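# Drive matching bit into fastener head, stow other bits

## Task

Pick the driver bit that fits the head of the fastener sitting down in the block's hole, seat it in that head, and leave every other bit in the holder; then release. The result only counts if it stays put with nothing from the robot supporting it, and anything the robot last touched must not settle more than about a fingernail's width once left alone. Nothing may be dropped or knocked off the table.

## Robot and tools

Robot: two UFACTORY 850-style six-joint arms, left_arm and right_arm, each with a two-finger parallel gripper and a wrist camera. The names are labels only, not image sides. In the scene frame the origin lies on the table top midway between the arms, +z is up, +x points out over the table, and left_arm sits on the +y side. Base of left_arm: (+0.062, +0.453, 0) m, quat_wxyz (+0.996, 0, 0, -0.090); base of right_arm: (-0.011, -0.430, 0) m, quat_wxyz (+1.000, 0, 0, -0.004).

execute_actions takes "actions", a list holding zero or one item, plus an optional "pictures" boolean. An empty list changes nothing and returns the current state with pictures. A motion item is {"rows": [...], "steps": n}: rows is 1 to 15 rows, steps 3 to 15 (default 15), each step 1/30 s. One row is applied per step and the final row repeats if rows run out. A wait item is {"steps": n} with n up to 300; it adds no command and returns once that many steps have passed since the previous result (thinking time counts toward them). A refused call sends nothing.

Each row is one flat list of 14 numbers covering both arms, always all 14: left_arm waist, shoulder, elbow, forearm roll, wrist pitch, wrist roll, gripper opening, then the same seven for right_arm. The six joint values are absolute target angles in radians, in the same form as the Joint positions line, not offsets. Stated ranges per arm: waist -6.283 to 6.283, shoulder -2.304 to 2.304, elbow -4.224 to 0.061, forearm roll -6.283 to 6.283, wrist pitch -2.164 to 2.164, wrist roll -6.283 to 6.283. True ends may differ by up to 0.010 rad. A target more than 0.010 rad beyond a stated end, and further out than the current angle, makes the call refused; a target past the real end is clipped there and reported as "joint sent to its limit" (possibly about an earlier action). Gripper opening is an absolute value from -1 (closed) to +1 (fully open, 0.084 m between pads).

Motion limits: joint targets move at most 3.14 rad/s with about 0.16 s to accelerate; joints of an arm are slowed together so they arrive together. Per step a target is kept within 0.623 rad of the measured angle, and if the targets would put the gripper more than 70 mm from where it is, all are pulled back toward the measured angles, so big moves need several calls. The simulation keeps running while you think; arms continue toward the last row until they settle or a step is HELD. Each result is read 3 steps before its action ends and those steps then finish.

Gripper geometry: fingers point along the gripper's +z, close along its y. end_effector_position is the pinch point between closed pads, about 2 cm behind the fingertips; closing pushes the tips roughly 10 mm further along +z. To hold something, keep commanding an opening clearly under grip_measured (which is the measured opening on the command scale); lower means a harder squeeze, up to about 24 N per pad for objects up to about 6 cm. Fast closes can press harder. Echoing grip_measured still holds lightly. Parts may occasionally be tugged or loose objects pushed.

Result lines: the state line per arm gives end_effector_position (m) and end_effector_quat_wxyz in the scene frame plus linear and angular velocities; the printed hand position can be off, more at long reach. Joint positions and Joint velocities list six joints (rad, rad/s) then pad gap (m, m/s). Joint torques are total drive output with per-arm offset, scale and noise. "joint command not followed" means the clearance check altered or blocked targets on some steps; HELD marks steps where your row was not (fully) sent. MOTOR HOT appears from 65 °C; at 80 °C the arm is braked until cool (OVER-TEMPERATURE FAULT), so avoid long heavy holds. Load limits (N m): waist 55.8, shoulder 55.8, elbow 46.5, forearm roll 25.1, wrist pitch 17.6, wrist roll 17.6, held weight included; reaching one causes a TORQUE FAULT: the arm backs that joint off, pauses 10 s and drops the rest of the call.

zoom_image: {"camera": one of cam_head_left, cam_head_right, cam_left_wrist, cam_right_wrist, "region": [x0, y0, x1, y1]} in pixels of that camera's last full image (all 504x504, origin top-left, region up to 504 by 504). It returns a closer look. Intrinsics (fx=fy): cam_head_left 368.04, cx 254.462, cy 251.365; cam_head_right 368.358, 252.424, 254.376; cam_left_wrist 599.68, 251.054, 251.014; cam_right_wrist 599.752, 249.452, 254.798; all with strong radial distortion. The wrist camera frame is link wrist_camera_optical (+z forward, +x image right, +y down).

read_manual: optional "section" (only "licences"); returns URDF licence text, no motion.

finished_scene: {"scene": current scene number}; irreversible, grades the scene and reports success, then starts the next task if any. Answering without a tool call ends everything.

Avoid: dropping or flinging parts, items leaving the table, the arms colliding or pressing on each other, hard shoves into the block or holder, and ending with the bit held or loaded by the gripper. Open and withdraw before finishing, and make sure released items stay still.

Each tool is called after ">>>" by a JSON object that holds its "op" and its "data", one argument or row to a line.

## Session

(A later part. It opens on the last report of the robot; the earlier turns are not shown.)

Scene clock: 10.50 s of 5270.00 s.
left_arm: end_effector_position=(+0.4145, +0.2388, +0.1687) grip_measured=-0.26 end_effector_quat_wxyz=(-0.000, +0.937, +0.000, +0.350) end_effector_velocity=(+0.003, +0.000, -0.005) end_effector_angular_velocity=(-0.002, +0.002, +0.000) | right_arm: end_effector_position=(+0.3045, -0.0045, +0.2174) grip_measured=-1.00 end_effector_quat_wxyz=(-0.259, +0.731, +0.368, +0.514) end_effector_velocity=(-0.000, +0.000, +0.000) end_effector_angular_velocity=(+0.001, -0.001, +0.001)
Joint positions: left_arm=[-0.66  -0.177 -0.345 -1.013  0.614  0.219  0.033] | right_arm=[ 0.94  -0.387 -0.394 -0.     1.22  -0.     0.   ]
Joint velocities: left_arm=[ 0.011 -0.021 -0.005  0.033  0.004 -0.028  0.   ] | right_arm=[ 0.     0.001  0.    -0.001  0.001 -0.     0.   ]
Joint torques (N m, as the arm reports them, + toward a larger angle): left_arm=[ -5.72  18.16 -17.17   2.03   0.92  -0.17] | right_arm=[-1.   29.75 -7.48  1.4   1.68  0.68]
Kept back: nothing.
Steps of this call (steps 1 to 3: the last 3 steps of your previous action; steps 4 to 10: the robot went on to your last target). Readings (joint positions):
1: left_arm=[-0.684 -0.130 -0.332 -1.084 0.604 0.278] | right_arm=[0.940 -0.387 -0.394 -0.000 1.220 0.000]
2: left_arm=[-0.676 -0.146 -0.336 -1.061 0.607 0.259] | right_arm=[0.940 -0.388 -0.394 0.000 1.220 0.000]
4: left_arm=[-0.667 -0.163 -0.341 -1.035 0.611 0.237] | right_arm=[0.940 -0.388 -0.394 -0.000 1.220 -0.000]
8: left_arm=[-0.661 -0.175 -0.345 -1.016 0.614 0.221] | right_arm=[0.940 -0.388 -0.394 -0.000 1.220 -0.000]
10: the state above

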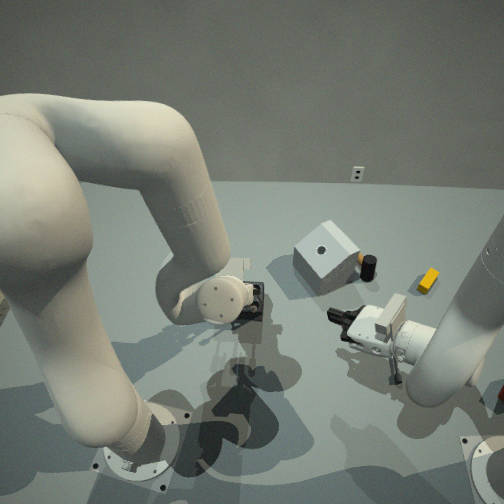

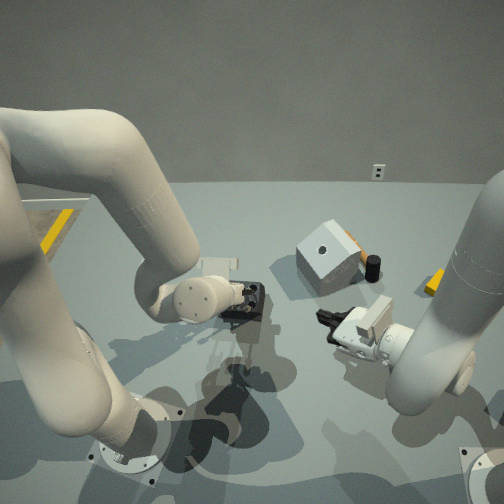

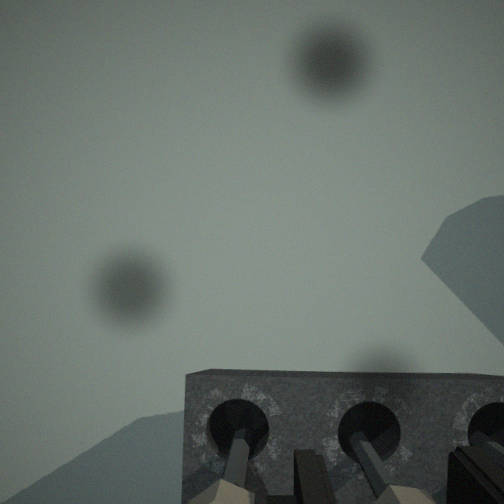

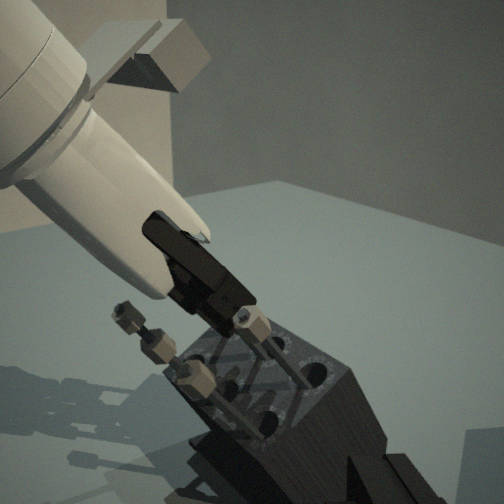

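>>> {"op": "execute_actions", "data": {
  "actions": [
    {"rows":[[-0.6587,-0.1792,-0.3461,-1.0094,0.6144,0.2161,-0.35,0.94,-0.3875,-0.3936,0,1.22,0,-1],[-0.6587,-0.1792,-0.3461,-1.0094,0.6144,0.2161,-0.45,0.94,-0.3875,-0.3936,0,1.22,0,-1],[-0.6587,-0.1792,-0.3461,-1.0094,0.6144,0.2161,-0.52,0.94,-0.3875,-0.3936,0,1.22,0,-1],[-0.6587,-0.1792,-0.3461,-1.0094,0.6144,0.2161,-0.57,0.94,-0.3875,-0.3936,0,1.22,0,-1],[-0.6587,-0.1792,-0.3461,-1.0094,0.6144,0.2161,-0.61,0.94,-0.3875,-0.3936,0,1.22,0,-1],[-0.6587,-0.1792,-0.3461,-1.0094,0.6144,0.2161,-0.65,0.94,-0.3875,-0.3936,0,1.22,0,-1],[-0.6587,-0.1792,-0.3461,-1.0094,0.6144,0.2161,-0.69,0.94,-0.3875,-0.3936,0,1.22,0,-1],[-0.6587,-0.1792,-0.3461,-1.0094,0.6144,0.2161,-0.73,0.94,-0.3875,-0.3936,0,1.22,0,-1],[-0.6587,-0.1792,-0.3461,-1.0094,0.6144,0.2161,-0.78,0.94,-0.3875,-0.3936,0,1.22,0,-1],[-0.6587,-0.1792,-0.3461,-1.0094,0.6144,0.2161,-0.85,0.94,-0.3875,-0.3936,0,1.22,0,-1],[-0.6587,-0.1792,-0.3461,-1.0094,0.6144,0.2161,-0.92,0.94,-0.3875,-0.3936,0,1.22,0,-1],[-0.6587,-0.1792,-0.3461,-1.0094,0.6144,0.2161,-1,0.94,-0.3875,-0.3936,0,1.22,0,-1]],"steps":15}
  ]
}}

>>> {"op": "execute_actions", "data": {
  "actions": [
    {"rows":[[-0.6688,-0.1554,-0.3403,-1.0449,0.6088,0.247,-1,0.94,-0.3875,-0.3936,0,1.22,0,-1],[-0.6789,-0.1316,-0.3346,-1.0805,0.6032,0.278,-1,0.94,-0.3875,-0.3936,0,1.22,0,-1],[-0.689,-0.1078,-0.3288,-1.116,0.5976,0.309,-1,0.94,-0.3875,-0.3936,0,1.22,0,-1],[-0.6991,-0.084,-0.3231,-1.1515,0.592,0.34,-1,0.94,-0.3875,-0.3936,0,1.22,0,-1],[-0.7092,-0.0602,-0.3173,-1.187,0.5865,0.371,-1,0.94,-0.3875,-0.3936,0,1.22,0,-1],[-0.7193,-0.0364,-0.3116,-1.2226,0.5809,0.402,-1,0.94,-0.3875,-0.3936,0,1.22,0,-1],[-0.7294,-0.0126,-0.3058,-1.2581,0.5753,0.4327,-1,0.94,-0.3875,-0.3936,0,1.22,0,-1],[-0.7408,0.0109,-0.3026,-1.3005,0.576,0.4705,-1,0.94,-0.3875,-0.3936,0,1.22,0,-1],[-0.7522,0.0343,-0.2993,-1.3428,0.5767,0.508,-1,0.94,-0.3875,-0.3936,0,1.22,0,-1],[-0.7636,0.0578,-0.2961,-1.3852,0.5774,0.546,-1,0.94,-0.3875,-0.3936,0,1.22,0,-1],[-0.775,0.0812,-0.2928,-1.4275,0.5781,0.584,-1,0.94,-0.3875,-0.3936,0,1.22,0,-1],[-0.7864,0.1047,-0.2896,-1.47,0.5788,0.6215,-1,0.94,-0.3875,-0.3936,0,1.22,0,-1],[-0.7978,0.1281,-0.2863,-1.5122,0.5795,0.659,-1,0.94,-0.3875,-0.3936,0,1.22,0,-1],[-0.8092,0.1516,-0.2831,-1.5546,0.5802,0.697,-1,0.94,-0.3875,-0.3936,0,1.22,0,-1]],"steps":15}
  ]
}}

>>> {"op": "execute_actions", "data": {
  "actions": [
    {"steps":14}
  ],
  "pictures": true
}}

Scene clock: 11.53 s of 5270.00 s.
left_arm: end_effector_position=(+0.4149, +0.2388, +0.1681) grip_measured=-0.62 end_effector_quat_wxyz=(-0.000, +0.937, +0.000, +0.350) end_effector_velocity=(-0.001, -0.001, -0.000) end_effector_angular_velocity=(+0.000, +0.000, -0.002) | right_arm: end_effector_position=(+0.3045, -0.0045, +0.2174) grip_measured=-1.00 end_effector_quat_wxyz=(-0.259, +0.731, +0.368, +0.514) end_effector_velocity=(+0.001, +0.000, +0.001) end_effector_angular_velocity=(+0.002, -0.001, -0.000)
Joint positions: left_arm=[-0.659 -0.179 -0.346 -1.009  0.614  0.216  0.017] | right_arm=[ 0.94  -0.387 -0.394  0.     1.22   0.     0.   ]
Joint velocities: left_arm=[-0.002  0.001  0.001 -0.    -0.     0.    -0.   ] | right_arm=[-0.001  0.002 -0.001 -0.     0.     0.     0.   ]
Joint torques (N m, as the arm reports them, + toward a larger angle): left_arm=[ -5.35  10.98 -15.3    3.79   0.86  -0.16] | right_arm=[-0.92 30.32 -7.31  0.95  1.74  0.7 ]
Steps of this call (steps 1 to 19: the robot went on to your last target; steps 20 to 31: the first 12 steps of this action). Readings (joint positions):
20: left_arm=[-0.659 -0.179 -0.346 -1.009 0.614 0.216] | right_arm=[0.940 -0.388 -0.394 -0.000 1.220 -0.000]
21: left_arm=[-0.659 -0.179 -0.346 -1.009 0.614 0.216] | right_arm=[0.940 -0.388 -0.394 0.000 1.220 -0.000]
23: left_arm=[-0.659 -0.179 -0.346 -1.009 0.614 0.216] | right_arm=[0.940 -0.388 -0.394 0.000 1.220 -0.000]
27: left_arm=[-0.659 -0.179 -0.346 -1.009 0.614 0.216] | right_arm=[0.940 -0.388 -0.394 -0.000 1.220 -0.000]
31: the state above

Scene clock: 12.03 s of 5270.00 s.
left_arm: end_effector_position=(+0.3894, +0.2388, +0.2080) grip_measured=-0.62 end_effector_quat_wxyz=(-0.002, +0.936, +0.000, +0.353) end_effector_velocity=(-0.098, -0.001, +0.154) end_effector_angular_velocity=(+0.004, -0.030, +0.010) | right_arm: end_effector_position=(+0.3045, -0.0045, +0.2174) grip_measured=-1.00 end_effector_quat_wxyz=(-0.259, +0.731, +0.368, +0.514) end_effector_velocity=(+0.000, +0.000, +0.001) end_effector_angular_velocity=(+0.001, -0.001, +0.000)
Joint positions: left_arm=[-0.734 -0.006 -0.307 -1.276  0.581  0.449  0.017] | right_arm=[ 0.94  -0.387 -0.394 -0.     1.22  -0.     0.   ]
Joint velocities: left_arm=[-0.309  0.665  0.116 -1.128 -0.041  0.994  0.   ] | right_arm=[-0.     0.001 -0.    -0.001  0.    -0.     0.   ]
Joint torques (N m, as the arm reports them, + toward a larger angle): left_arm=[ -4.95  13.78 -19.77   3.25   1.     0.08] | right_arm=[-0.86 30.59 -7.1   1.11  1.63  0.68]
Steps of this call (steps 1 to 3: the last 3 steps of your previous action; steps 4 to 15: the first 12 steps of this action). Readings (joint positions):
4: left_arm=[-0.659 -0.179 -0.346 -1.009 0.614 0.216] | right_arm=[0.940 -0.388 -0.394 -0.000 1.220 -0.000]
5: left_arm=[-0.659 -0.178 -0.346 -1.012 0.614 0.219] | right_arm=[0.940 -0.388 -0.394 -0.000 1.220 0.000]
7: left_arm=[-0.666 -0.162 -0.342 -1.036 0.610 0.240] | right_arm=[0.940 -0.388 -0.394 0.000 1.220 -0.000]
11: left_arm=[-0.695 -0.093 -0.325 -1.138 0.594 0.328] | right_arm=[0.940 -0.388 -0.394 -0.000 1.220 0.000]
15: the state above

Scene clock: 12.50 s of 5270.00 s.
left_arm: end_effector_position=(+0.3636, +0.2389, +0.2412) grip_measured=-0.62 end_effector_quat_wxyz=(-0.000, +0.937, -0.000, +0.350) end_effector_velocity=(-0.004, -0.002, +0.005) end_effector_angular_velocity=(-0.005, +0.002, -0.004) | right_arm: end_effector_position=(+0.3045, -0.0045, +0.2174) grip_measured=-1.00 end_effector_quat_wxyz=(-0.259, +0.731, +0.368, +0.514) end_effector_velocity=(-0.000, +0.000, +0.000) end_effector_angular_velocity=(+0.001, -0.000, +0.002)
Joint positions: left_arm=[-0.808  0.149 -0.283 -1.55   0.58   0.694  0.017] | right_arm=[ 0.94  -0.388 -0.394  0.     1.22  -0.     0.   ]
Joint velocities: left_arm=[-0.013  0.023  0.002 -0.038 -0.     0.033  0.   ] | right_arm=[-0.     0.    -0.    -0.002  0.     0.     0.   ]
Joint torques (N m, as the arm reports them, + toward a larger angle): left_arm=[ -1.6    5.28 -23.52   4.59   0.81  -0.28] | right_arm=[-1.26 29.68 -7.16  1.39  1.66  0.81]
Kept back: nothing.
Steps of this call (steps 1 to 3: the last 3 steps of your previous action; steps 4 to 14: the robot went on to your last target). Readings (joint positions):
1: left_arm=[-0.744 0.016 -0.303 -1.314 0.580 0.483] | right_arm=[0.940 -0.388 -0.394 0.000 1.220 -0.000]
2: left_arm=[-0.755 0.039 -0.300 -1.354 0.580 0.518] | right_arm=[0.940 -0.388 -0.394 0.000 1.220 0.000]
4: left_arm=[-0.776 0.084 -0.293 -1.433 0.580 0.588] | right_arm=[0.940 -0.388 -0.394 -0.000 1.220 0.000]
8: left_arm=[-0.801 0.136 -0.286 -1.525 0.580 0.670] | right_arm=[0.940 -0.388 -0.394 -0.000 1.220 0.000]
14: the state above

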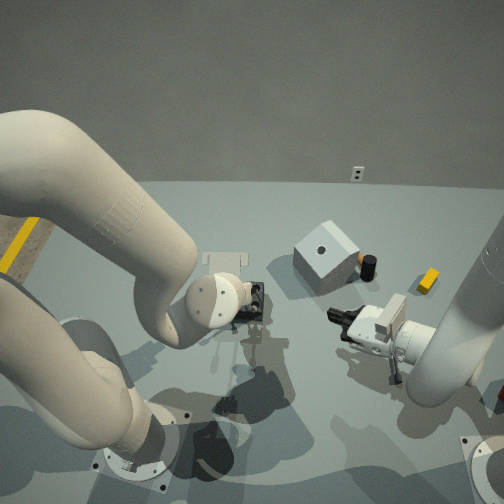

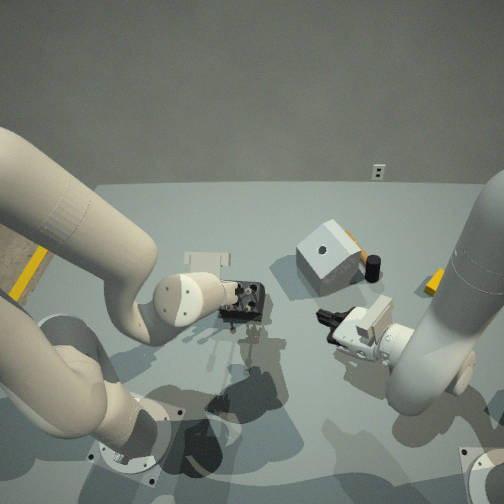

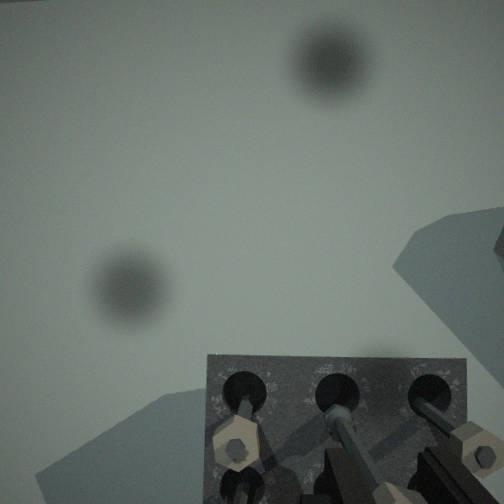

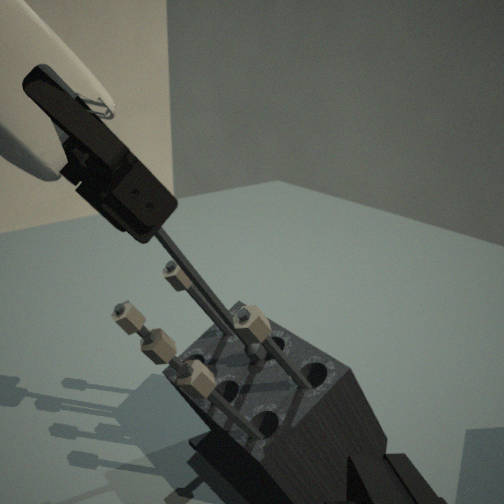

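>>> {"op": "zoom_image", "data": {
  "camera": "cam_left_wrist",
  "region": [300,370,390,460]
}}

>>> {"op": "zoom_image", "data": {
  "camera": "cam_right_wrist",
  "region": [220,310,300,390]
}}

Region (300, 370, 390, 460) of cam_left_wrist's 504x504 image, scaled by 5.600, with more detail than that image has.

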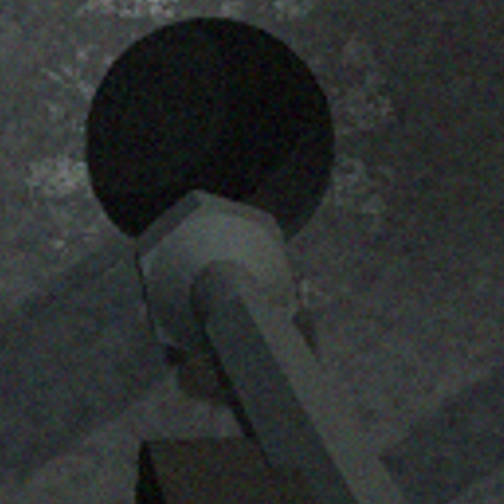

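Region (220, 310, 300, 390) of cam_right_wrist's 504x504 image, scaled by 6.300, with more detail than that image has.

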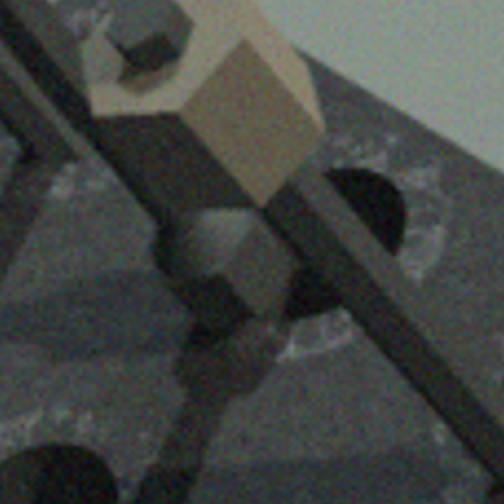

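>>> {"op": "execute_actions", "data": {
  "actions": [
    {"rows":[[-0.8017,0.154,-0.2875,-1.5582,0.577,0.7094,-1,0.94,-0.3875,-0.3936,0,1.22,0,-1],[-0.8017,0.154,-0.2875,-1.5582,0.577,0.7094,-1,0.94,-0.3875,-0.3936,0,1.22,0,-1],[-0.8017,0.154,-0.2875,-1.5582,0.577,0.7094,-1,0.94,-0.3875,-0.3936,0,1.22,0,-1],[-0.8017,0.154,-0.2875,-1.5582,0.577,0.7094,-1,0.94,-0.3875,-0.3936,0,1.22,0,-1],[-0.796,0.1423,-0.2891,-1.537,0.5766,0.6905,-1,0.94,-0.3875,-0.3936,0,1.22,0,-1],[-0.7903,0.1305,-0.2907,-1.516,0.5763,0.6716,-1,0.94,-0.3875,-0.3936,0,1.22,0,-1],[-0.7846,0.1188,-0.2924,-1.4947,0.5759,0.6527,-1,0.94,-0.3875,-0.3936,0,1.22,0,-1],[-0.7789,0.1071,-0.294,-1.4735,0.5756,0.6338,-1,0.94,-0.3875,-0.3936,0,1.22,0,-1]],"steps":15}
  ]
}}

>>> {"op": "execute_actions", "data": {
  "actions": [
    {"steps":5}
  ],
  "pictures": true
}}

>>> {"op": "zoom_image", "data": {
  "camera": "cam_left_wrist",
  "region": [300,370,390,460]
}}

Scene clock: 13.70 s of 5270.00 s.
left_arm: end_effector_position=(+0.3730, +0.2379, +0.2380) grip_measured=-0.64 end_effector_quat_wxyz=(-0.001, +0.935, +0.001, +0.354) end_effector_velocity=(+0.023, -0.001, -0.022) end_effector_angular_velocity=(+0.004, -0.014, +0.002) | right_arm: end_effector_position=(+0.3045, -0.0045, +0.2174) grip_measured=-1.00 end_effector_quat_wxyz=(-0.259, +0.731, +0.368, +0.514) end_effector_velocity=(-0.000, +0.000, -0.001) end_effector_angular_velocity=(-0.001, +0.001, +0.002)
Joint positions: left_arm=[-0.785  0.119 -0.295 -1.492  0.578  0.651  0.016] | right_arm=[ 0.94  -0.388 -0.394  0.     1.22  -0.     0.   ]
Joint velocities: left_arm=[ 0.059 -0.114 -0.02   0.21  -0.003 -0.183 -0.007] | right_arm=[-0.001 -0.001 -0.001 -0.003 -0.001  0.001  0.   ]
Joint torques (N m, as the arm reports them, + toward a larger angle): left_arm=[ -3.07   2.27 -11.64   1.15  -0.38  -0.32] | right_arm=[-1.18 28.67 -7.36  0.85  1.76  0.74]
Steps of this call (steps 1 to 24: the robot went on to your last target; steps 25 to 36: the first 12 steps of this action). Readings (joint positions):
25: left_arm=[-0.809 0.152 -0.283 -1.555 0.580 0.697] | right_arm=[0.940 -0.388 -0.394 0.000 1.220 -0.000]
26: left_arm=[-0.808 0.152 -0.284 -1.555 0.580 0.699] | right_arm=[0.940 -0.388 -0.394 -0.000 1.220 -0.000]
28: left_arm=[-0.805 0.153 -0.285 -1.556 0.579 0.704] | right_arm=[0.940 -0.388 -0.394 0.000 1.220 -0.000]
32: left_arm=[-0.798 0.144 -0.289 -1.540 0.577 0.691] | right_arm=[0.940 -0.388 -0.394 0.000 1.220 -0.000]
36: the state above

Scene clock: 13.87 s of 5270.00 s.
left_arm: end_effector_position=(+0.3743, +0.2383, +0.2357) grip_measured=-0.64 end_effector_quat_wxyz=(-0.001, +0.935, +0.001, +0.353) end_effector_velocity=(-0.000, +0.004, -0.010) end_effector_angular_velocity=(+0.007, +0.012, +0.003) | right_arm: end_effector_position=(+0.3045, -0.0045, +0.2174) grip_measured=-1.00 end_effector_quat_wxyz=(-0.259, +0.731, +0.368, +0.514) end_effector_velocity=(+0.000, +0.000, +0.001) end_effector_angular_velocity=(+0.002, -0.001, +0.001)
Joint positions: left_arm=[-0.78   0.11  -0.295 -1.477  0.577  0.637  0.016] | right_arm=[ 0.94  -0.388 -0.394  0.     1.22  -0.     0.   ]
Joint velocities: left_arm=[ 0.011 -0.022  0.006  0.031 -0.007 -0.03   0.   ] | right_arm=[-0.001  0.002  0.    -0.001  0.     0.     0.   ]
Joint torques (N m, as the arm reports them, + toward a larger angle): left_arm=[ -0.53  -0.71 -10.45   2.79  -0.41   0.16] | right_arm=[-0.43 30.28 -7.59  0.98  1.7   0.7 ]
Kept back: nothing.
Steps of this call (steps 1 to 3: the last 3 steps of your previous action; steps 4 to 5: the robot went on to your last target). Readings (joint positions):
1: left_arm=[-0.783 0.115 -0.295 -1.486 0.578 0.646] | right_arm=[0.940 -0.387 -0.394 0.000 1.220 -0.000]
2: left_arm=[-0.782 0.113 -0.295 -1.482 0.578 0.642] | right_arm=[0.940 -0.387 -0.394 -0.000 1.220 0.000]
4: left_arm=[-0.781 0.111 -0.295 -1.478 0.577 0.638] | right_arm=[0.940 -0.388 -0.394 -0.000 1.220 0.000]
5: the state above

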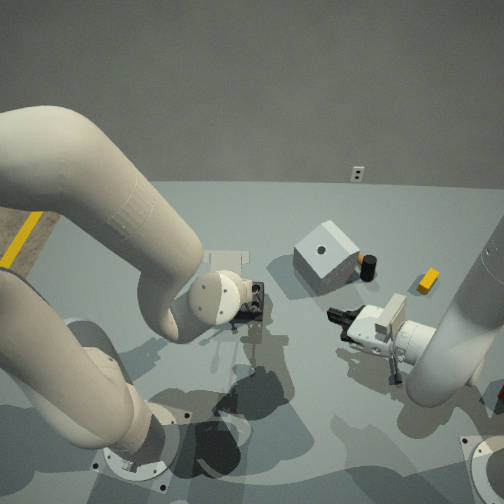

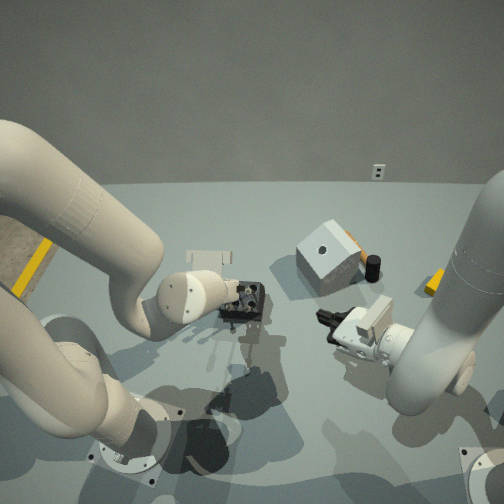

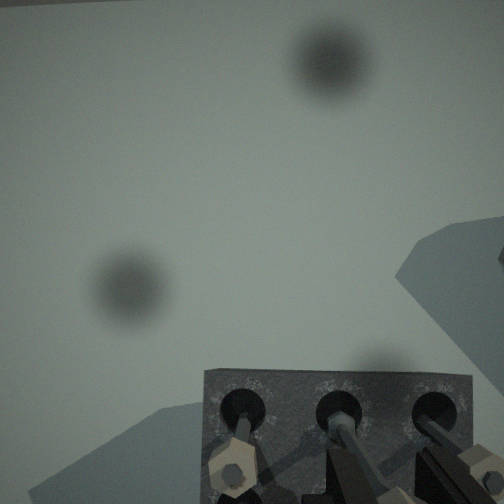

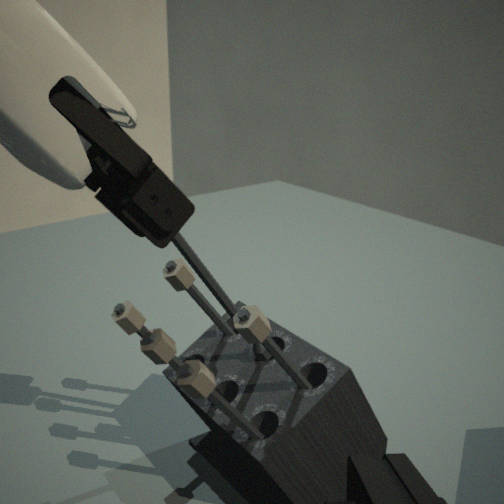

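Region (300, 370, 390, 460) of cam_left_wrist's 504x504 image, scaled by 5.600, with more detail than that image has.

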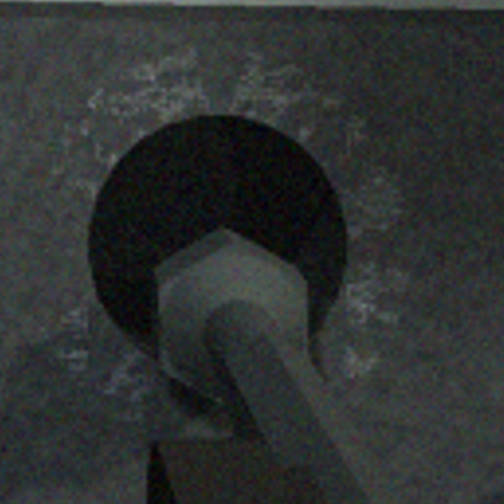

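>>> {"op": "execute_actions", "data": {
  "actions": [
    {"rows":[[-0.7846,0.125,-0.2924,-1.505,0.5759,0.662,-1,0.94,-0.3875,-0.3936,0,1.22,0,-1],[-0.7846,0.125,-0.2924,-1.505,0.5759,0.662,-1,0.94,-0.3875,-0.3936,0,1.22,0,-1],[-0.7867,0.145,-0.2935,-1.54,0.574,0.70,-1,0.94,-0.3875,-0.3936,0,1.22,0,-1],[-0.7867,0.145,-0.2935,-1.54,0.574,0.70,-1,0.94,-0.3875,-0.3936,0,1.22,0,-1],[-0.7867,0.1588,-0.2963,-1.5654,0.5706,0.7342,-1,0.94,-0.3875,-0.3936,0,1.22,0,-1],[-0.7867,0.1588,-0.2963,-1.5654,0.5706,0.7342,-1,0.94,-0.3875,-0.3936,0,1.22,0,-1],[-0.7867,0.1588,-0.2963,-1.5654,0.5706,0.7342,-1,0.94,-0.3875,-0.3936,0,1.22,0,-1],[-0.7753,0.1353,-0.2995,-1.523,0.5699,0.6964,-1,0.94,-0.3875,-0.3936,0,1.22,0,-1]],"steps":15}
  ]
}}

>>> {"op": "execute_actions", "data": {
  "actions": [
    {"steps":5}
  ],
  "pictures": true
}}

>>> {"op": "zoom_image", "data": {
  "camera": "cam_left_wrist",
  "region": [300,370,390,460]
}}

Scene clock: 14.57 s of 5270.00 s.
left_arm: end_effector_position=(+0.3729, +0.2394, +0.2435) grip_measured=-0.64 end_effector_quat_wxyz=(-0.001, +0.936, +0.000, +0.351) end_effector_velocity=(+0.017, +0.001, -0.010) end_effector_angular_velocity=(+0.018, -0.010, -0.005) | right_arm: end_effector_position=(+0.3045, -0.0045, +0.2174) grip_measured=-1.00 end_effector_quat_wxyz=(-0.259, +0.731, +0.368, +0.514) end_effector_velocity=(-0.000, -0.000, -0.000) end_effector_angular_velocity=(-0.001, +0.000, +0.001)
Joint positions: left_arm=[-0.779  0.14  -0.297 -1.533  0.57   0.703  0.016] | right_arm=[ 0.94  -0.388 -0.394 -0.     1.22   0.     0.   ]
Joint velocities: left_arm=[ 0.045 -0.068 -0.019  0.116 -0.003 -0.075 -0.   ] | right_arm=[-0.    -0.001  0.    -0.001  0.    -0.     0.   ]
Joint torques (N m, as the arm reports them, + toward a larger angle): left_arm=[ -6.39  10.14 -22.76   3.17   1.02  -0.1 ] | right_arm=[-0.92 31.17 -7.49  0.83  1.63  0.69]
Steps of this call (steps 1 to 9: the robot went on to your last target; steps 10 to 21: the first 12 steps of this action). Readings (joint positions):
10: left_arm=[-0.779 0.107 -0.294 -1.474 0.576 0.634] | right_arm=[0.940 -0.387 -0.394 -0.000 1.220 0.000]
11: left_arm=[-0.779 0.108 -0.294 -1.476 0.576 0.636] | right_arm=[0.940 -0.388 -0.394 0.000 1.220 0.000]
13: left_arm=[-0.781 0.116 -0.291 -1.492 0.574 0.651] | right_arm=[0.940 -0.387 -0.394 0.000 1.220 -0.000]
17: left_arm=[-0.785 0.144 -0.293 -1.540 0.571 0.703] | right_arm=[0.940 -0.388 -0.394 0.000 1.220 -0.000]
21: the state above

Scene clock: 14.73 s of 5270.00 s.
left_arm: end_effector_position=(+0.3743, +0.2392, +0.2431) grip_measured=-0.64 end_effector_quat_wxyz=(-0.001, +0.936, +0.000, +0.351) end_effector_velocity=(+0.003, -0.001, +0.001) end_effector_angular_velocity=(-0.003, -0.005, -0.000) | right_arm: end_effector_position=(+0.3045, -0.0045, +0.2174) grip_measured=-1.00 end_effector_quat_wxyz=(-0.259, +0.731, +0.368, +0.514) end_effector_velocity=(-0.000, +0.000, +0.000) end_effector_angular_velocity=(+0.001, -0.001, +0.001)
Joint positions: left_arm=[-0.776  0.136 -0.299 -1.524  0.57   0.698  0.016] | right_arm=[ 0.94  -0.388 -0.394 -0.     1.22   0.     0.   ]
Joint velocities: left_arm=[ 0.006 -0.006 -0.005  0.016  0.    -0.011 -0.   ] | right_arm=[-0.     0.     0.    -0.002  0.001  0.     0.   ]
Joint torques (N m, as the arm reports them, + toward a larger angle): left_arm=[ -3.     8.85 -22.12   4.36   0.64  -0.36] | right_arm=[-0.85 31.55 -7.27  0.86  1.66  0.72]
Kept back: nothing.
Steps of this call (steps 1 to 3: the last 3 steps of your previous action; steps 4 to 5: the robot went on to your last target). Readings (joint positions):
1: left_arm=[-0.778 0.138 -0.298 -1.530 0.570 0.701] | right_arm=[0.940 -0.387 -0.394 0.000 1.220 0.000]
2: left_arm=[-0.777 0.137 -0.298 -1.528 0.570 0.700] | right_arm=[0.940 -0.388 -0.394 0.000 1.220 -0.000]
4: left_arm=[-0.776 0.136 -0.299 -1.525 0.570 0.698] | right_arm=[0.940 -0.388 -0.394 0.000 1.220 -0.000]
5: the state above

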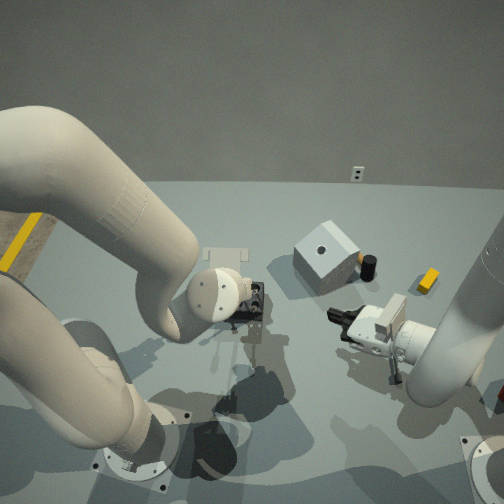

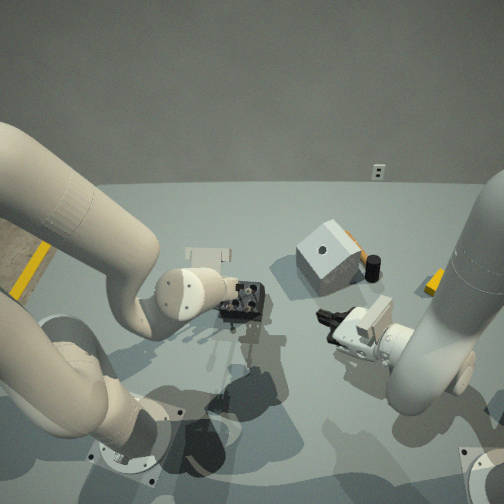

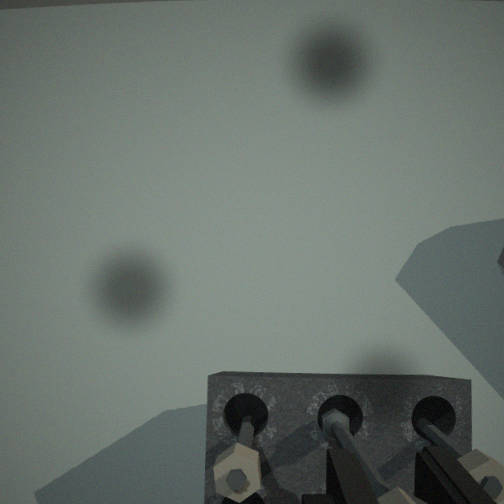

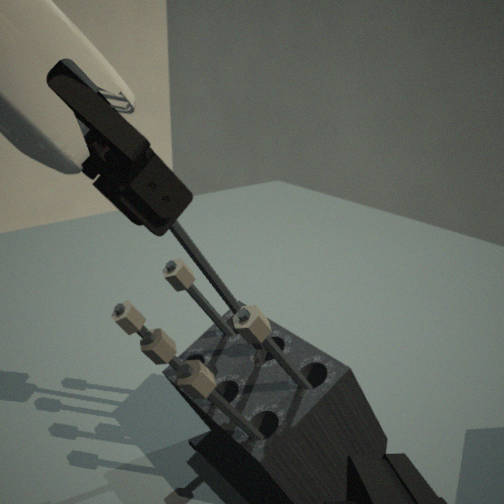

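Region (300, 370, 390, 460) of cam_left_wrist's 504x504 image, scaled by 5.600, with more detail than that image has.

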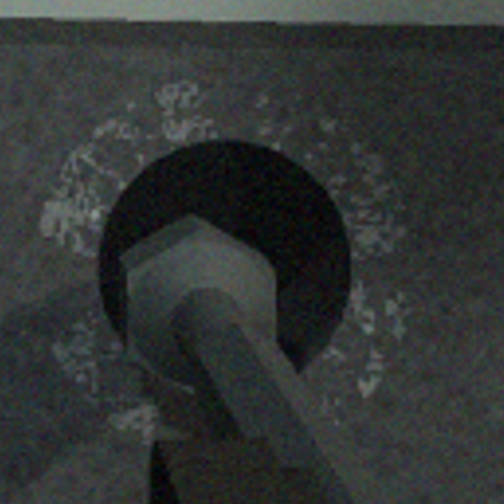

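>>> {"op": "execute_actions", "data": {
  "actions": [
    {"rows":[[-0.783,0.1657,-0.3086,-1.581,0.584,0.7595,-1,0.916,-0.354,-0.404,0,1.128,0,-1],[-0.7907,0.196,-0.3177,-1.6385,0.598,0.8226,-1,0.892,-0.32,-0.415,0,1.036,0,-1],[-0.7984,0.2265,-0.3268,-1.696,0.612,0.8857,-1,0.868,-0.286,-0.425,0,0.944,0,-1],[-0.806,0.257,-0.336,-1.754,0.626,0.949,-1,0.844,-0.2525,-0.436,0,0.852,0,-1],[-0.814,0.287,-0.345,-1.812,0.64,1.012,-1,0.82,-0.219,-0.447,0,0.76,0,-1],[-0.8216,0.3176,-0.354,-1.87,0.655,1.075,-1,0.796,-0.185,-0.457,0,0.668,0,-1],[-0.829,0.348,-0.363,-1.927,0.669,1.138,-1,0.772,-0.151,-0.468,0,0.576,0,-1],[-0.837,0.378,-0.372,-1.985,0.683,1.201,-1,0.748,-0.1175,-0.479,0,0.484,0,-1],[-0.845,0.409,-0.381,-2.043,0.697,1.264,-1,0.724,-0.084,-0.489,0,0.392,0,-1],[-0.8524,0.4392,-0.3904,-2.1007,0.7112,1.3273,-1,0.7,-0.05,-0.5,0,0.3,0,-1]],"steps":15}
  ]
}}

>>> {"op": "execute_actions", "data": {
  "actions": [
    {"rows":[[-0.8524,0.4392,-0.3904,-2.1007,0.7112,1.3273,-1,0.7,-0.05,-0.5,0,0.3,0,-1],[-0.8524,0.4392,-0.3904,-2.1007,0.7112,1.3273,-1,0.7,-0.05,-0.5,0,0.3,0,-1],[-0.8524,0.4392,-0.3904,-2.1007,0.7112,1.3273,-1,0.7,-0.05,-0.5,0,0.3,0,-1],[-0.8367,0.4133,-0.4089,-2.081,0.68,1.334,-1,0.7,-0.05,-0.5,0,0.3,0,-1],[-0.821,0.3874,-0.4273,-2.061,0.6485,1.34,-1,0.7,-0.05,-0.5,0,0.3,0,-1],[-0.8054,0.3615,-0.4458,-2.041,0.617,1.347,-1,0.7,-0.05,-0.5,0,0.3,0,-1],[-0.7897,0.3356,-0.4643,-2.021,0.586,1.354,-1,0.7,-0.05,-0.5,0,0.3,0,-1],[-0.774,0.3097,-0.4827,-2.001,0.5545,1.36,-1,0.7,-0.05,-0.5,0,0.3,0,-1],[-0.7584,0.2838,-0.5012,-1.981,0.523,1.367,-1,0.7,-0.05,-0.5,0,0.3,0,-1],[-0.7427,0.2579,-0.5196,-1.961,0.492,1.373,-1,0.7,-0.05,-0.5,0,0.3,0,-1],[-0.727,0.232,-0.538,-1.941,0.46,1.38,-1,0.7,-0.05,-0.5,0,0.3,0,-1],[-0.7114,0.206,-0.5566,-1.921,0.429,1.387,-1,0.7,-0.05,-0.5,0,0.3,0,-1],[-0.6957,0.18,-0.575,-1.901,0.398,1.393,-1,0.7,-0.05,-0.5,0,0.3,0,-1],[-0.68,0.154,-0.5935,-1.881,0.366,1.4,-1,0.7,-0.05,-0.5,0,0.3,0,-1],[-0.6644,0.128,-0.612,-1.861,0.335,1.406,-1,0.7,-0.05,-0.5,0,0.3,0,-1]],"steps":15}
  ],
  "pictures": true
}}

Scene clock: 16.40 s of 5270.00 s.
left_arm: end_effector_position=(+0.3661, +0.2376, +0.3238) grip_measured=-0.64 end_effector_quat_wxyz=(-0.006, +0.931, +0.005, +0.364) end_effector_velocity=(-0.101, +0.007, +0.285) end_effector_angular_velocity=(-0.052, +0.137, -0.026) | right_arm: end_effector_position=(+0.3618, -0.0556, +0.2341) grip_measured=-1.00 end_effector_quat_wxyz=(-0.174, +0.823, +0.342, +0.419) end_effector_velocity=(+0.155, -0.266, +0.107) end_effector_angular_velocity=(-0.787, +0.783, -0.562)
Joint positions: left_arm=[-0.828  0.341 -0.361 -1.914  0.666  1.123  0.016] | right_arm=[ 0.795 -0.184 -0.458  0.     0.667  0.     0.   ]
Joint velocities: left_arm=[-0.206  0.818 -0.246 -1.539  0.374  1.664  0.   ] | right_arm=[-0.563  0.792 -0.249 -0.001 -2.151 -0.     0.   ]
Joint torques (N m, as the arm reports them, + toward a larger angle): left_arm=[ -3.59   2.79 -25.6    7.75   0.39  -0.46] | right_arm=[  0.41  26.62 -11.15   1.12   1.4    0.81]
Steps of this call (steps 1 to 15: the robot went on to your last target; steps 16 to 38: nothing new was sent; steps 39 to 50: the first 12 steps of this action). Readings (joint positions):
39: left_arm=[-0.775 0.135 -0.300 -1.523 0.570 0.696] | right_arm=[0.940 -0.387 -0.394 -0.000 1.220 -0.000]
40: left_arm=[-0.776 0.136 -0.300 -1.526 0.571 0.700] | right_arm=[0.939 -0.387 -0.394 -0.000 1.216 -0.000]
42: left_arm=[-0.780 0.152 -0.304 -1.557 0.578 0.735] | right_arm=[0.930 -0.374 -0.398 -0.000 1.178 -0.000]
46: left_arm=[-0.800 0.233 -0.329 -1.709 0.615 0.900] | right_arm=[0.872 -0.292 -0.424 -0.000 0.958 -0.000]
50: the state above

Scene clock: 16.90 s of 5270.00 s.
left_arm: end_effector_position=(+0.3857, +0.1980, +0.3585) grip_measured=-0.64 end_effector_quat_wxyz=(+0.027, +0.935, -0.046, +0.350) end_effector_velocity=(+0.210, -0.233, +0.006) end_effector_angular_velocity=(-0.104, +0.019, -0.636) | right_arm: end_effector_position=(+0.3782, -0.1064, +0.2557) grip_measured=-1.00 end_effector_quat_wxyz=(-0.125, +0.875, +0.316, +0.345) end_effector_velocity=(+0.002, -0.004, +0.004) end_effector_angular_velocity=(-0.005, +0.007, -0.009)
Joint positions: left_arm=[-0.78   0.319 -0.475 -2.008  0.567  1.356  0.016] | right_arm=[ 0.701 -0.051 -0.499 -0.     0.303 -0.     0.   ]
Joint velocities: left_arm=[ 0.424 -0.699 -0.507  0.531 -0.846  0.188 -0.   ] | right_arm=[-0.008  0.013 -0.004  0.002 -0.027 -0.     0.   ]
Joint torques (N m, as the arm reports them, + toward a larger angle): left_arm=[ -6.09   8.82 -27.34   4.29  -0.09   0.25] | right_arm=[ -0.47  24.59 -12.85   1.76   1.4    0.65]
Steps of this call (steps 1 to 3: the last 3 steps of your previous action; steps 4 to 15: the first 12 steps of this action). Readings (joint positions):
4: left_arm=[-0.846 0.416 -0.384 -2.054 0.700 1.275] | right_arm=[0.730 -0.092 -0.487 0.000 0.419 0.000]
5: left_arm=[-0.848 0.423 -0.386 -2.068 0.703 1.290] | right_arm=[0.721 -0.079 -0.491 0.000 0.383 0.000]
7: left_arm=[-0.850 0.430 -0.388 -2.084 0.707 1.309] | right_arm=[0.710 -0.064 -0.496 0.000 0.341 0.000]
11: left_arm=[-0.830 0.402 -0.414 -2.069 0.667 1.332] | right_arm=[0.703 -0.054 -0.498 -0.000 0.310 -0.000]
15: the state above

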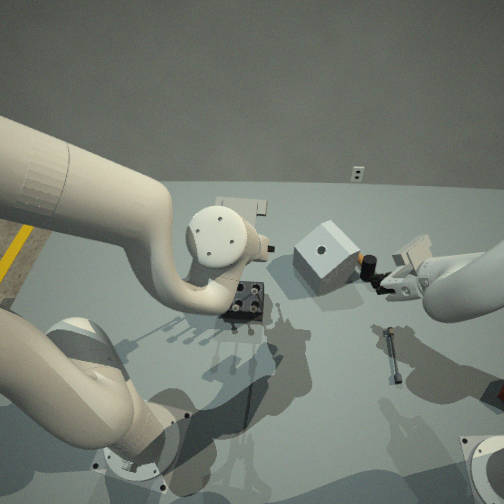

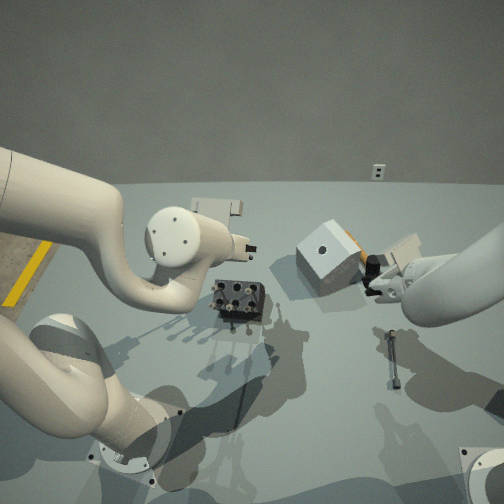

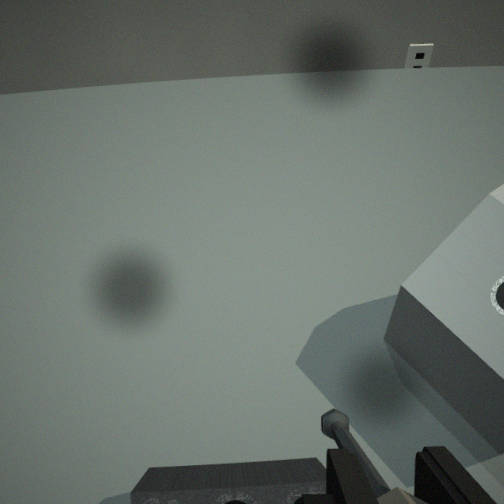

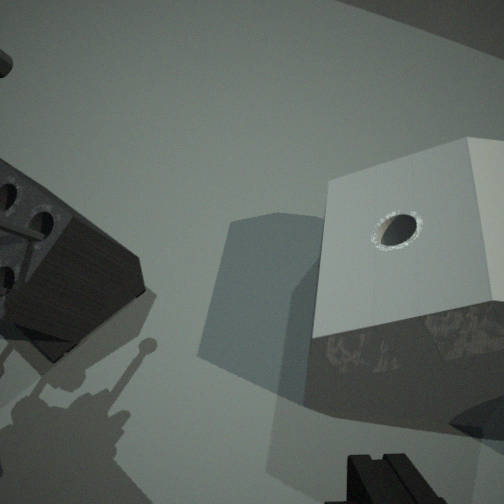

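>>> {"op": "execute_actions", "data": {
  "actions": [
    {"rows":[[-0.6456,0.097,-0.634,-1.837,0.2974,1.414,-1,0.7,-0.05,-0.5,0,0.3,0,-1],[-0.6268,0.066,-0.656,-1.813,0.26,1.422,-1,0.7,-0.05,-0.5,0,0.3,0,-1],[-0.608,0.035,-0.678,-1.789,0.222,1.43,-1,0.7,-0.05,-0.5,0,0.3,0,-1],[-0.589,0.004,-0.7006,-1.765,0.1845,1.438,-1,0.7,-0.05,-0.5,0,0.3,0,-1],[-0.57,-0.027,-0.723,-1.741,0.147,1.446,-1,0.7,-0.05,-0.5,0,0.3,0,-1],[-0.5516,-0.058,-0.745,-1.717,0.109,1.454,-1,0.7,-0.05,-0.5,0,0.3,0,-1],[-0.533,-0.089,-0.767,-1.693,0.072,1.461,-1,0.7,-0.05,-0.5,0,0.3,0,-1],[-0.514,-0.12,-0.789,-1.669,0.034,1.469,-1,0.7,-0.05,-0.5,0,0.3,0,-1],[-0.495,-0.1515,-0.811,-1.645,-0.0035,1.477,-1,0.7,-0.05,-0.5,0,0.3,0,-1],[-0.4764,-0.1826,-0.8335,-1.621,-0.041,1.485,-1,0.7,-0.05,-0.5,0,0.3,0,-1],[-0.4576,-0.2137,-0.8557,-1.597,-0.079,1.493,-1,0.7,-0.05,-0.5,0,0.3,0,-1],[-0.439,-0.245,-0.878,-1.573,-0.116,1.501,-1,0.7,-0.05,-0.5,0,0.3,0,-1],[-0.42,-0.276,-0.9,-1.549,-0.154,1.509,-1,0.7,-0.05,-0.5,0,0.3,0,-1],[-0.401,-0.307,-0.922,-1.525,-0.1916,1.517,-1,0.7,-0.05,-0.5,0,0.3,0,-1],[-0.3824,-0.3379,-0.9443,-1.5012,-0.2292,1.5249,-1,0.7,-0.05,-0.5,0,0.3,0,-1]],"steps":15}
  ]
}}

>>> {"op": "execute_actions", "data": {
  "actions": [
    {"steps":20}
  ],
  "pictures": true
}}

Scene clock: 17.67 s of 5270.00 s.
left_arm: end_effector_position=(+0.5068, +0.0922, +0.3218) grip_measured=-0.64 end_effector_quat_wxyz=(+0.121, +0.919, -0.217, +0.306) end_effector_velocity=(+0.238, -0.137, -0.162) end_effector_angular_velocity=(-0.102, +0.287, -0.846) | right_arm: end_effector_position=(+0.3785, -0.1068, +0.2563) grip_measured=-1.00 end_effector_quat_wxyz=(-0.124, +0.875, +0.316, +0.345) end_effector_velocity=(+0.000, +0.000, +0.001) end_effector_angular_velocity=(+0.002, -0.001, -0.001)
Joint positions: left_arm=[-0.528 -0.098 -0.773 -1.686  0.061  1.463  0.016] | right_arm=[ 0.7  -0.05 -0.5  -0.    0.3  -0.    0.  ]
Joint velocities: left_arm=[ 0.543 -0.901 -0.638  0.693 -1.08   0.227 -0.   ] | right_arm=[ 0.     0.001 -0.     0.002  0.    -0.     0.   ]
Joint torques (N m, as the arm reports them, + toward a larger angle): left_arm=[ -3.59  19.2  -27.63   4.01  -0.43  -0.07] | right_arm=[ -0.49  24.22 -12.5    0.97   1.38   0.68]
Steps of this call (steps 1 to 3: the last 3 steps of your previous action; steps 4 to 11: the robot went on to your last target; steps 12 to 23: the first 12 steps of this action). Readings (joint positions):
12: left_arm=[-0.668 0.134 -0.608 -1.866 0.342 1.404] | right_arm=[0.700 -0.050 -0.500 -0.000 0.300 -0.000]
13: left_arm=[-0.666 0.131 -0.610 -1.863 0.337 1.406] | right_arm=[0.700 -0.050 -0.500 -0.000 0.300 -0.000]
15: left_arm=[-0.652 0.109 -0.626 -1.845 0.309 1.412] | right_arm=[0.700 -0.050 -0.500 -0.000 0.300 -0.000]
19: left_arm=[-0.597 0.017 -0.691 -1.775 0.200 1.435] | right_arm=[0.700 -0.050 -0.500 -0.000 0.300 0.000]
23: the state above

Scene clock: 18.33 s of 5270.00 s.
left_arm: end_effector_position=(+0.5633, +0.0714, +0.2699) grip_measured=-0.64 end_effector_quat_wxyz=(+0.182, +0.900, -0.307, +0.250) end_effector_velocity=(+0.001, -0.001, -0.002) end_effector_angular_velocity=(-0.001, +0.004, -0.007) | right_arm: end_effector_position=(+0.3785, -0.1068, +0.2563) grip_measured=-1.00 end_effector_quat_wxyz=(-0.124, +0.875, +0.316, +0.345) end_effector_velocity=(-0.000, -0.000, -0.000) end_effector_angular_velocity=(-0.000, +0.000, -0.000)
Joint positions: left_arm=[-0.383 -0.337 -0.944 -1.502 -0.229  1.525  0.016] | right_arm=[ 0.7  -0.05 -0.5  -0.    0.3  -0.    0.  ]
Joint velocities: left_arm=[ 0.003 -0.006 -0.004  0.005 -0.008  0.001  0.   ] | right_arm=[-0. -0.  0.  0. -0. -0.  0.]
Joint torques (N m, as the arm reports them, + toward a larger angle): left_arm=[ -3.32  21.97 -25.01   3.64  -0.37  -0.25] | right_arm=[ -0.73  24.24 -12.3    0.99   1.29   0.86]
Kept back: nothing.
Steps of this call (steps 1 to 3: the last 3 steps of your previous action; steps 4 to 20: the robot went on to your last target). Readings (joint positions):
1: left_arm=[-0.509 -0.128 -0.795 -1.663 0.025 1.471] | right_arm=[0.700 -0.050 -0.500 -0.000 0.300 -0.000]
2: left_arm=[-0.491 -0.159 -0.816 -1.640 -0.012 1.479] | right_arm=[0.700 -0.050 -0.500 0.000 0.300 -0.000]
4: left_arm=[-0.454 -0.220 -0.860 -1.592 -0.086 1.495] | right_arm=[0.700 -0.050 -0.500 -0.000 0.300 -0.000]
8: left_arm=[-0.400 -0.309 -0.922 -1.525 -0.191 1.517] | right_arm=[0.700 -0.050 -0.500 0.000 0.300 0.000]
20: the state above

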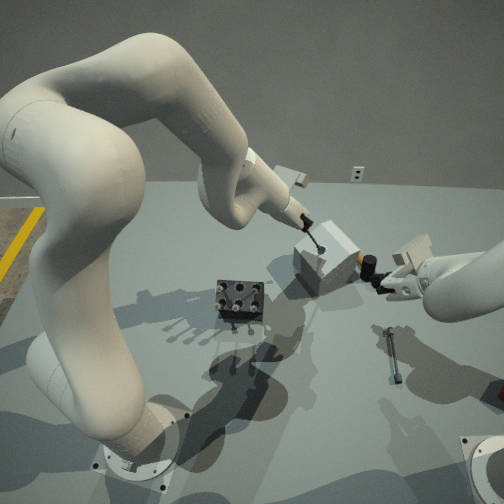

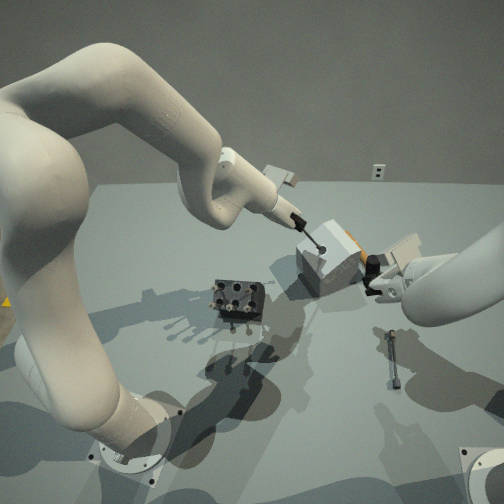

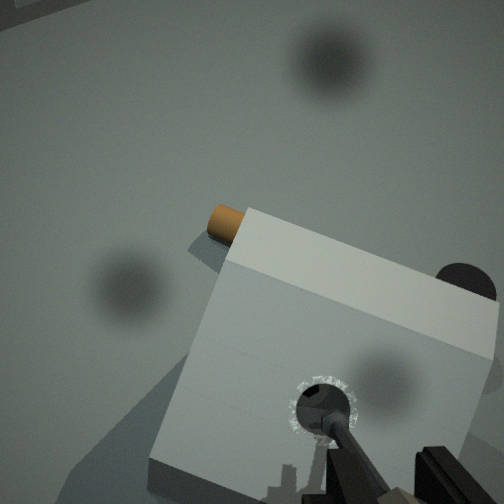

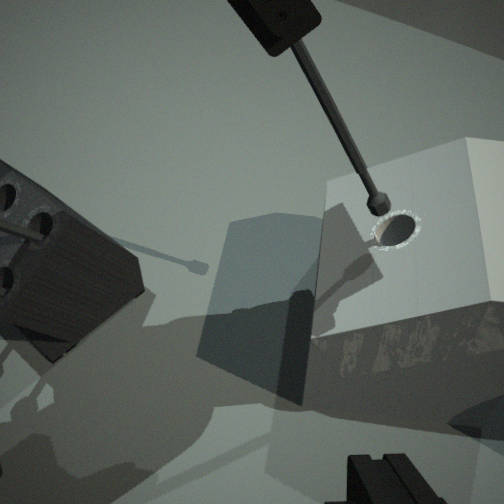

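>>> {"op": "zoom_image", "data": {
  "camera": "cam_left_wrist",
  "region": [280,365,370,455]
}}

>>> {"op": "zoom_image", "data": {
  "camera": "cam_right_wrist",
  "region": [340,170,440,270]
}}

Region (280, 365, 370, 455) of cam_left_wrist's 504x504 image, scaled by 5.600, with more detail than that image has.

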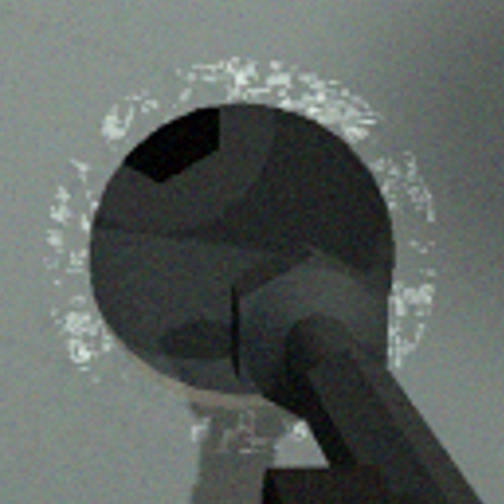

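Region (340, 170, 440, 270) of cam_right_wrist's 504x504 image, scaled by 5.040, with more detail than that image has.

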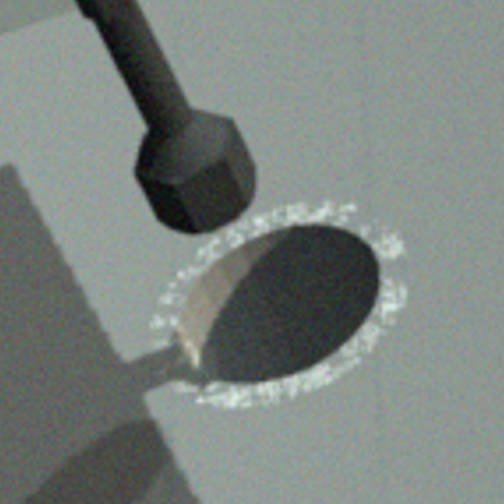

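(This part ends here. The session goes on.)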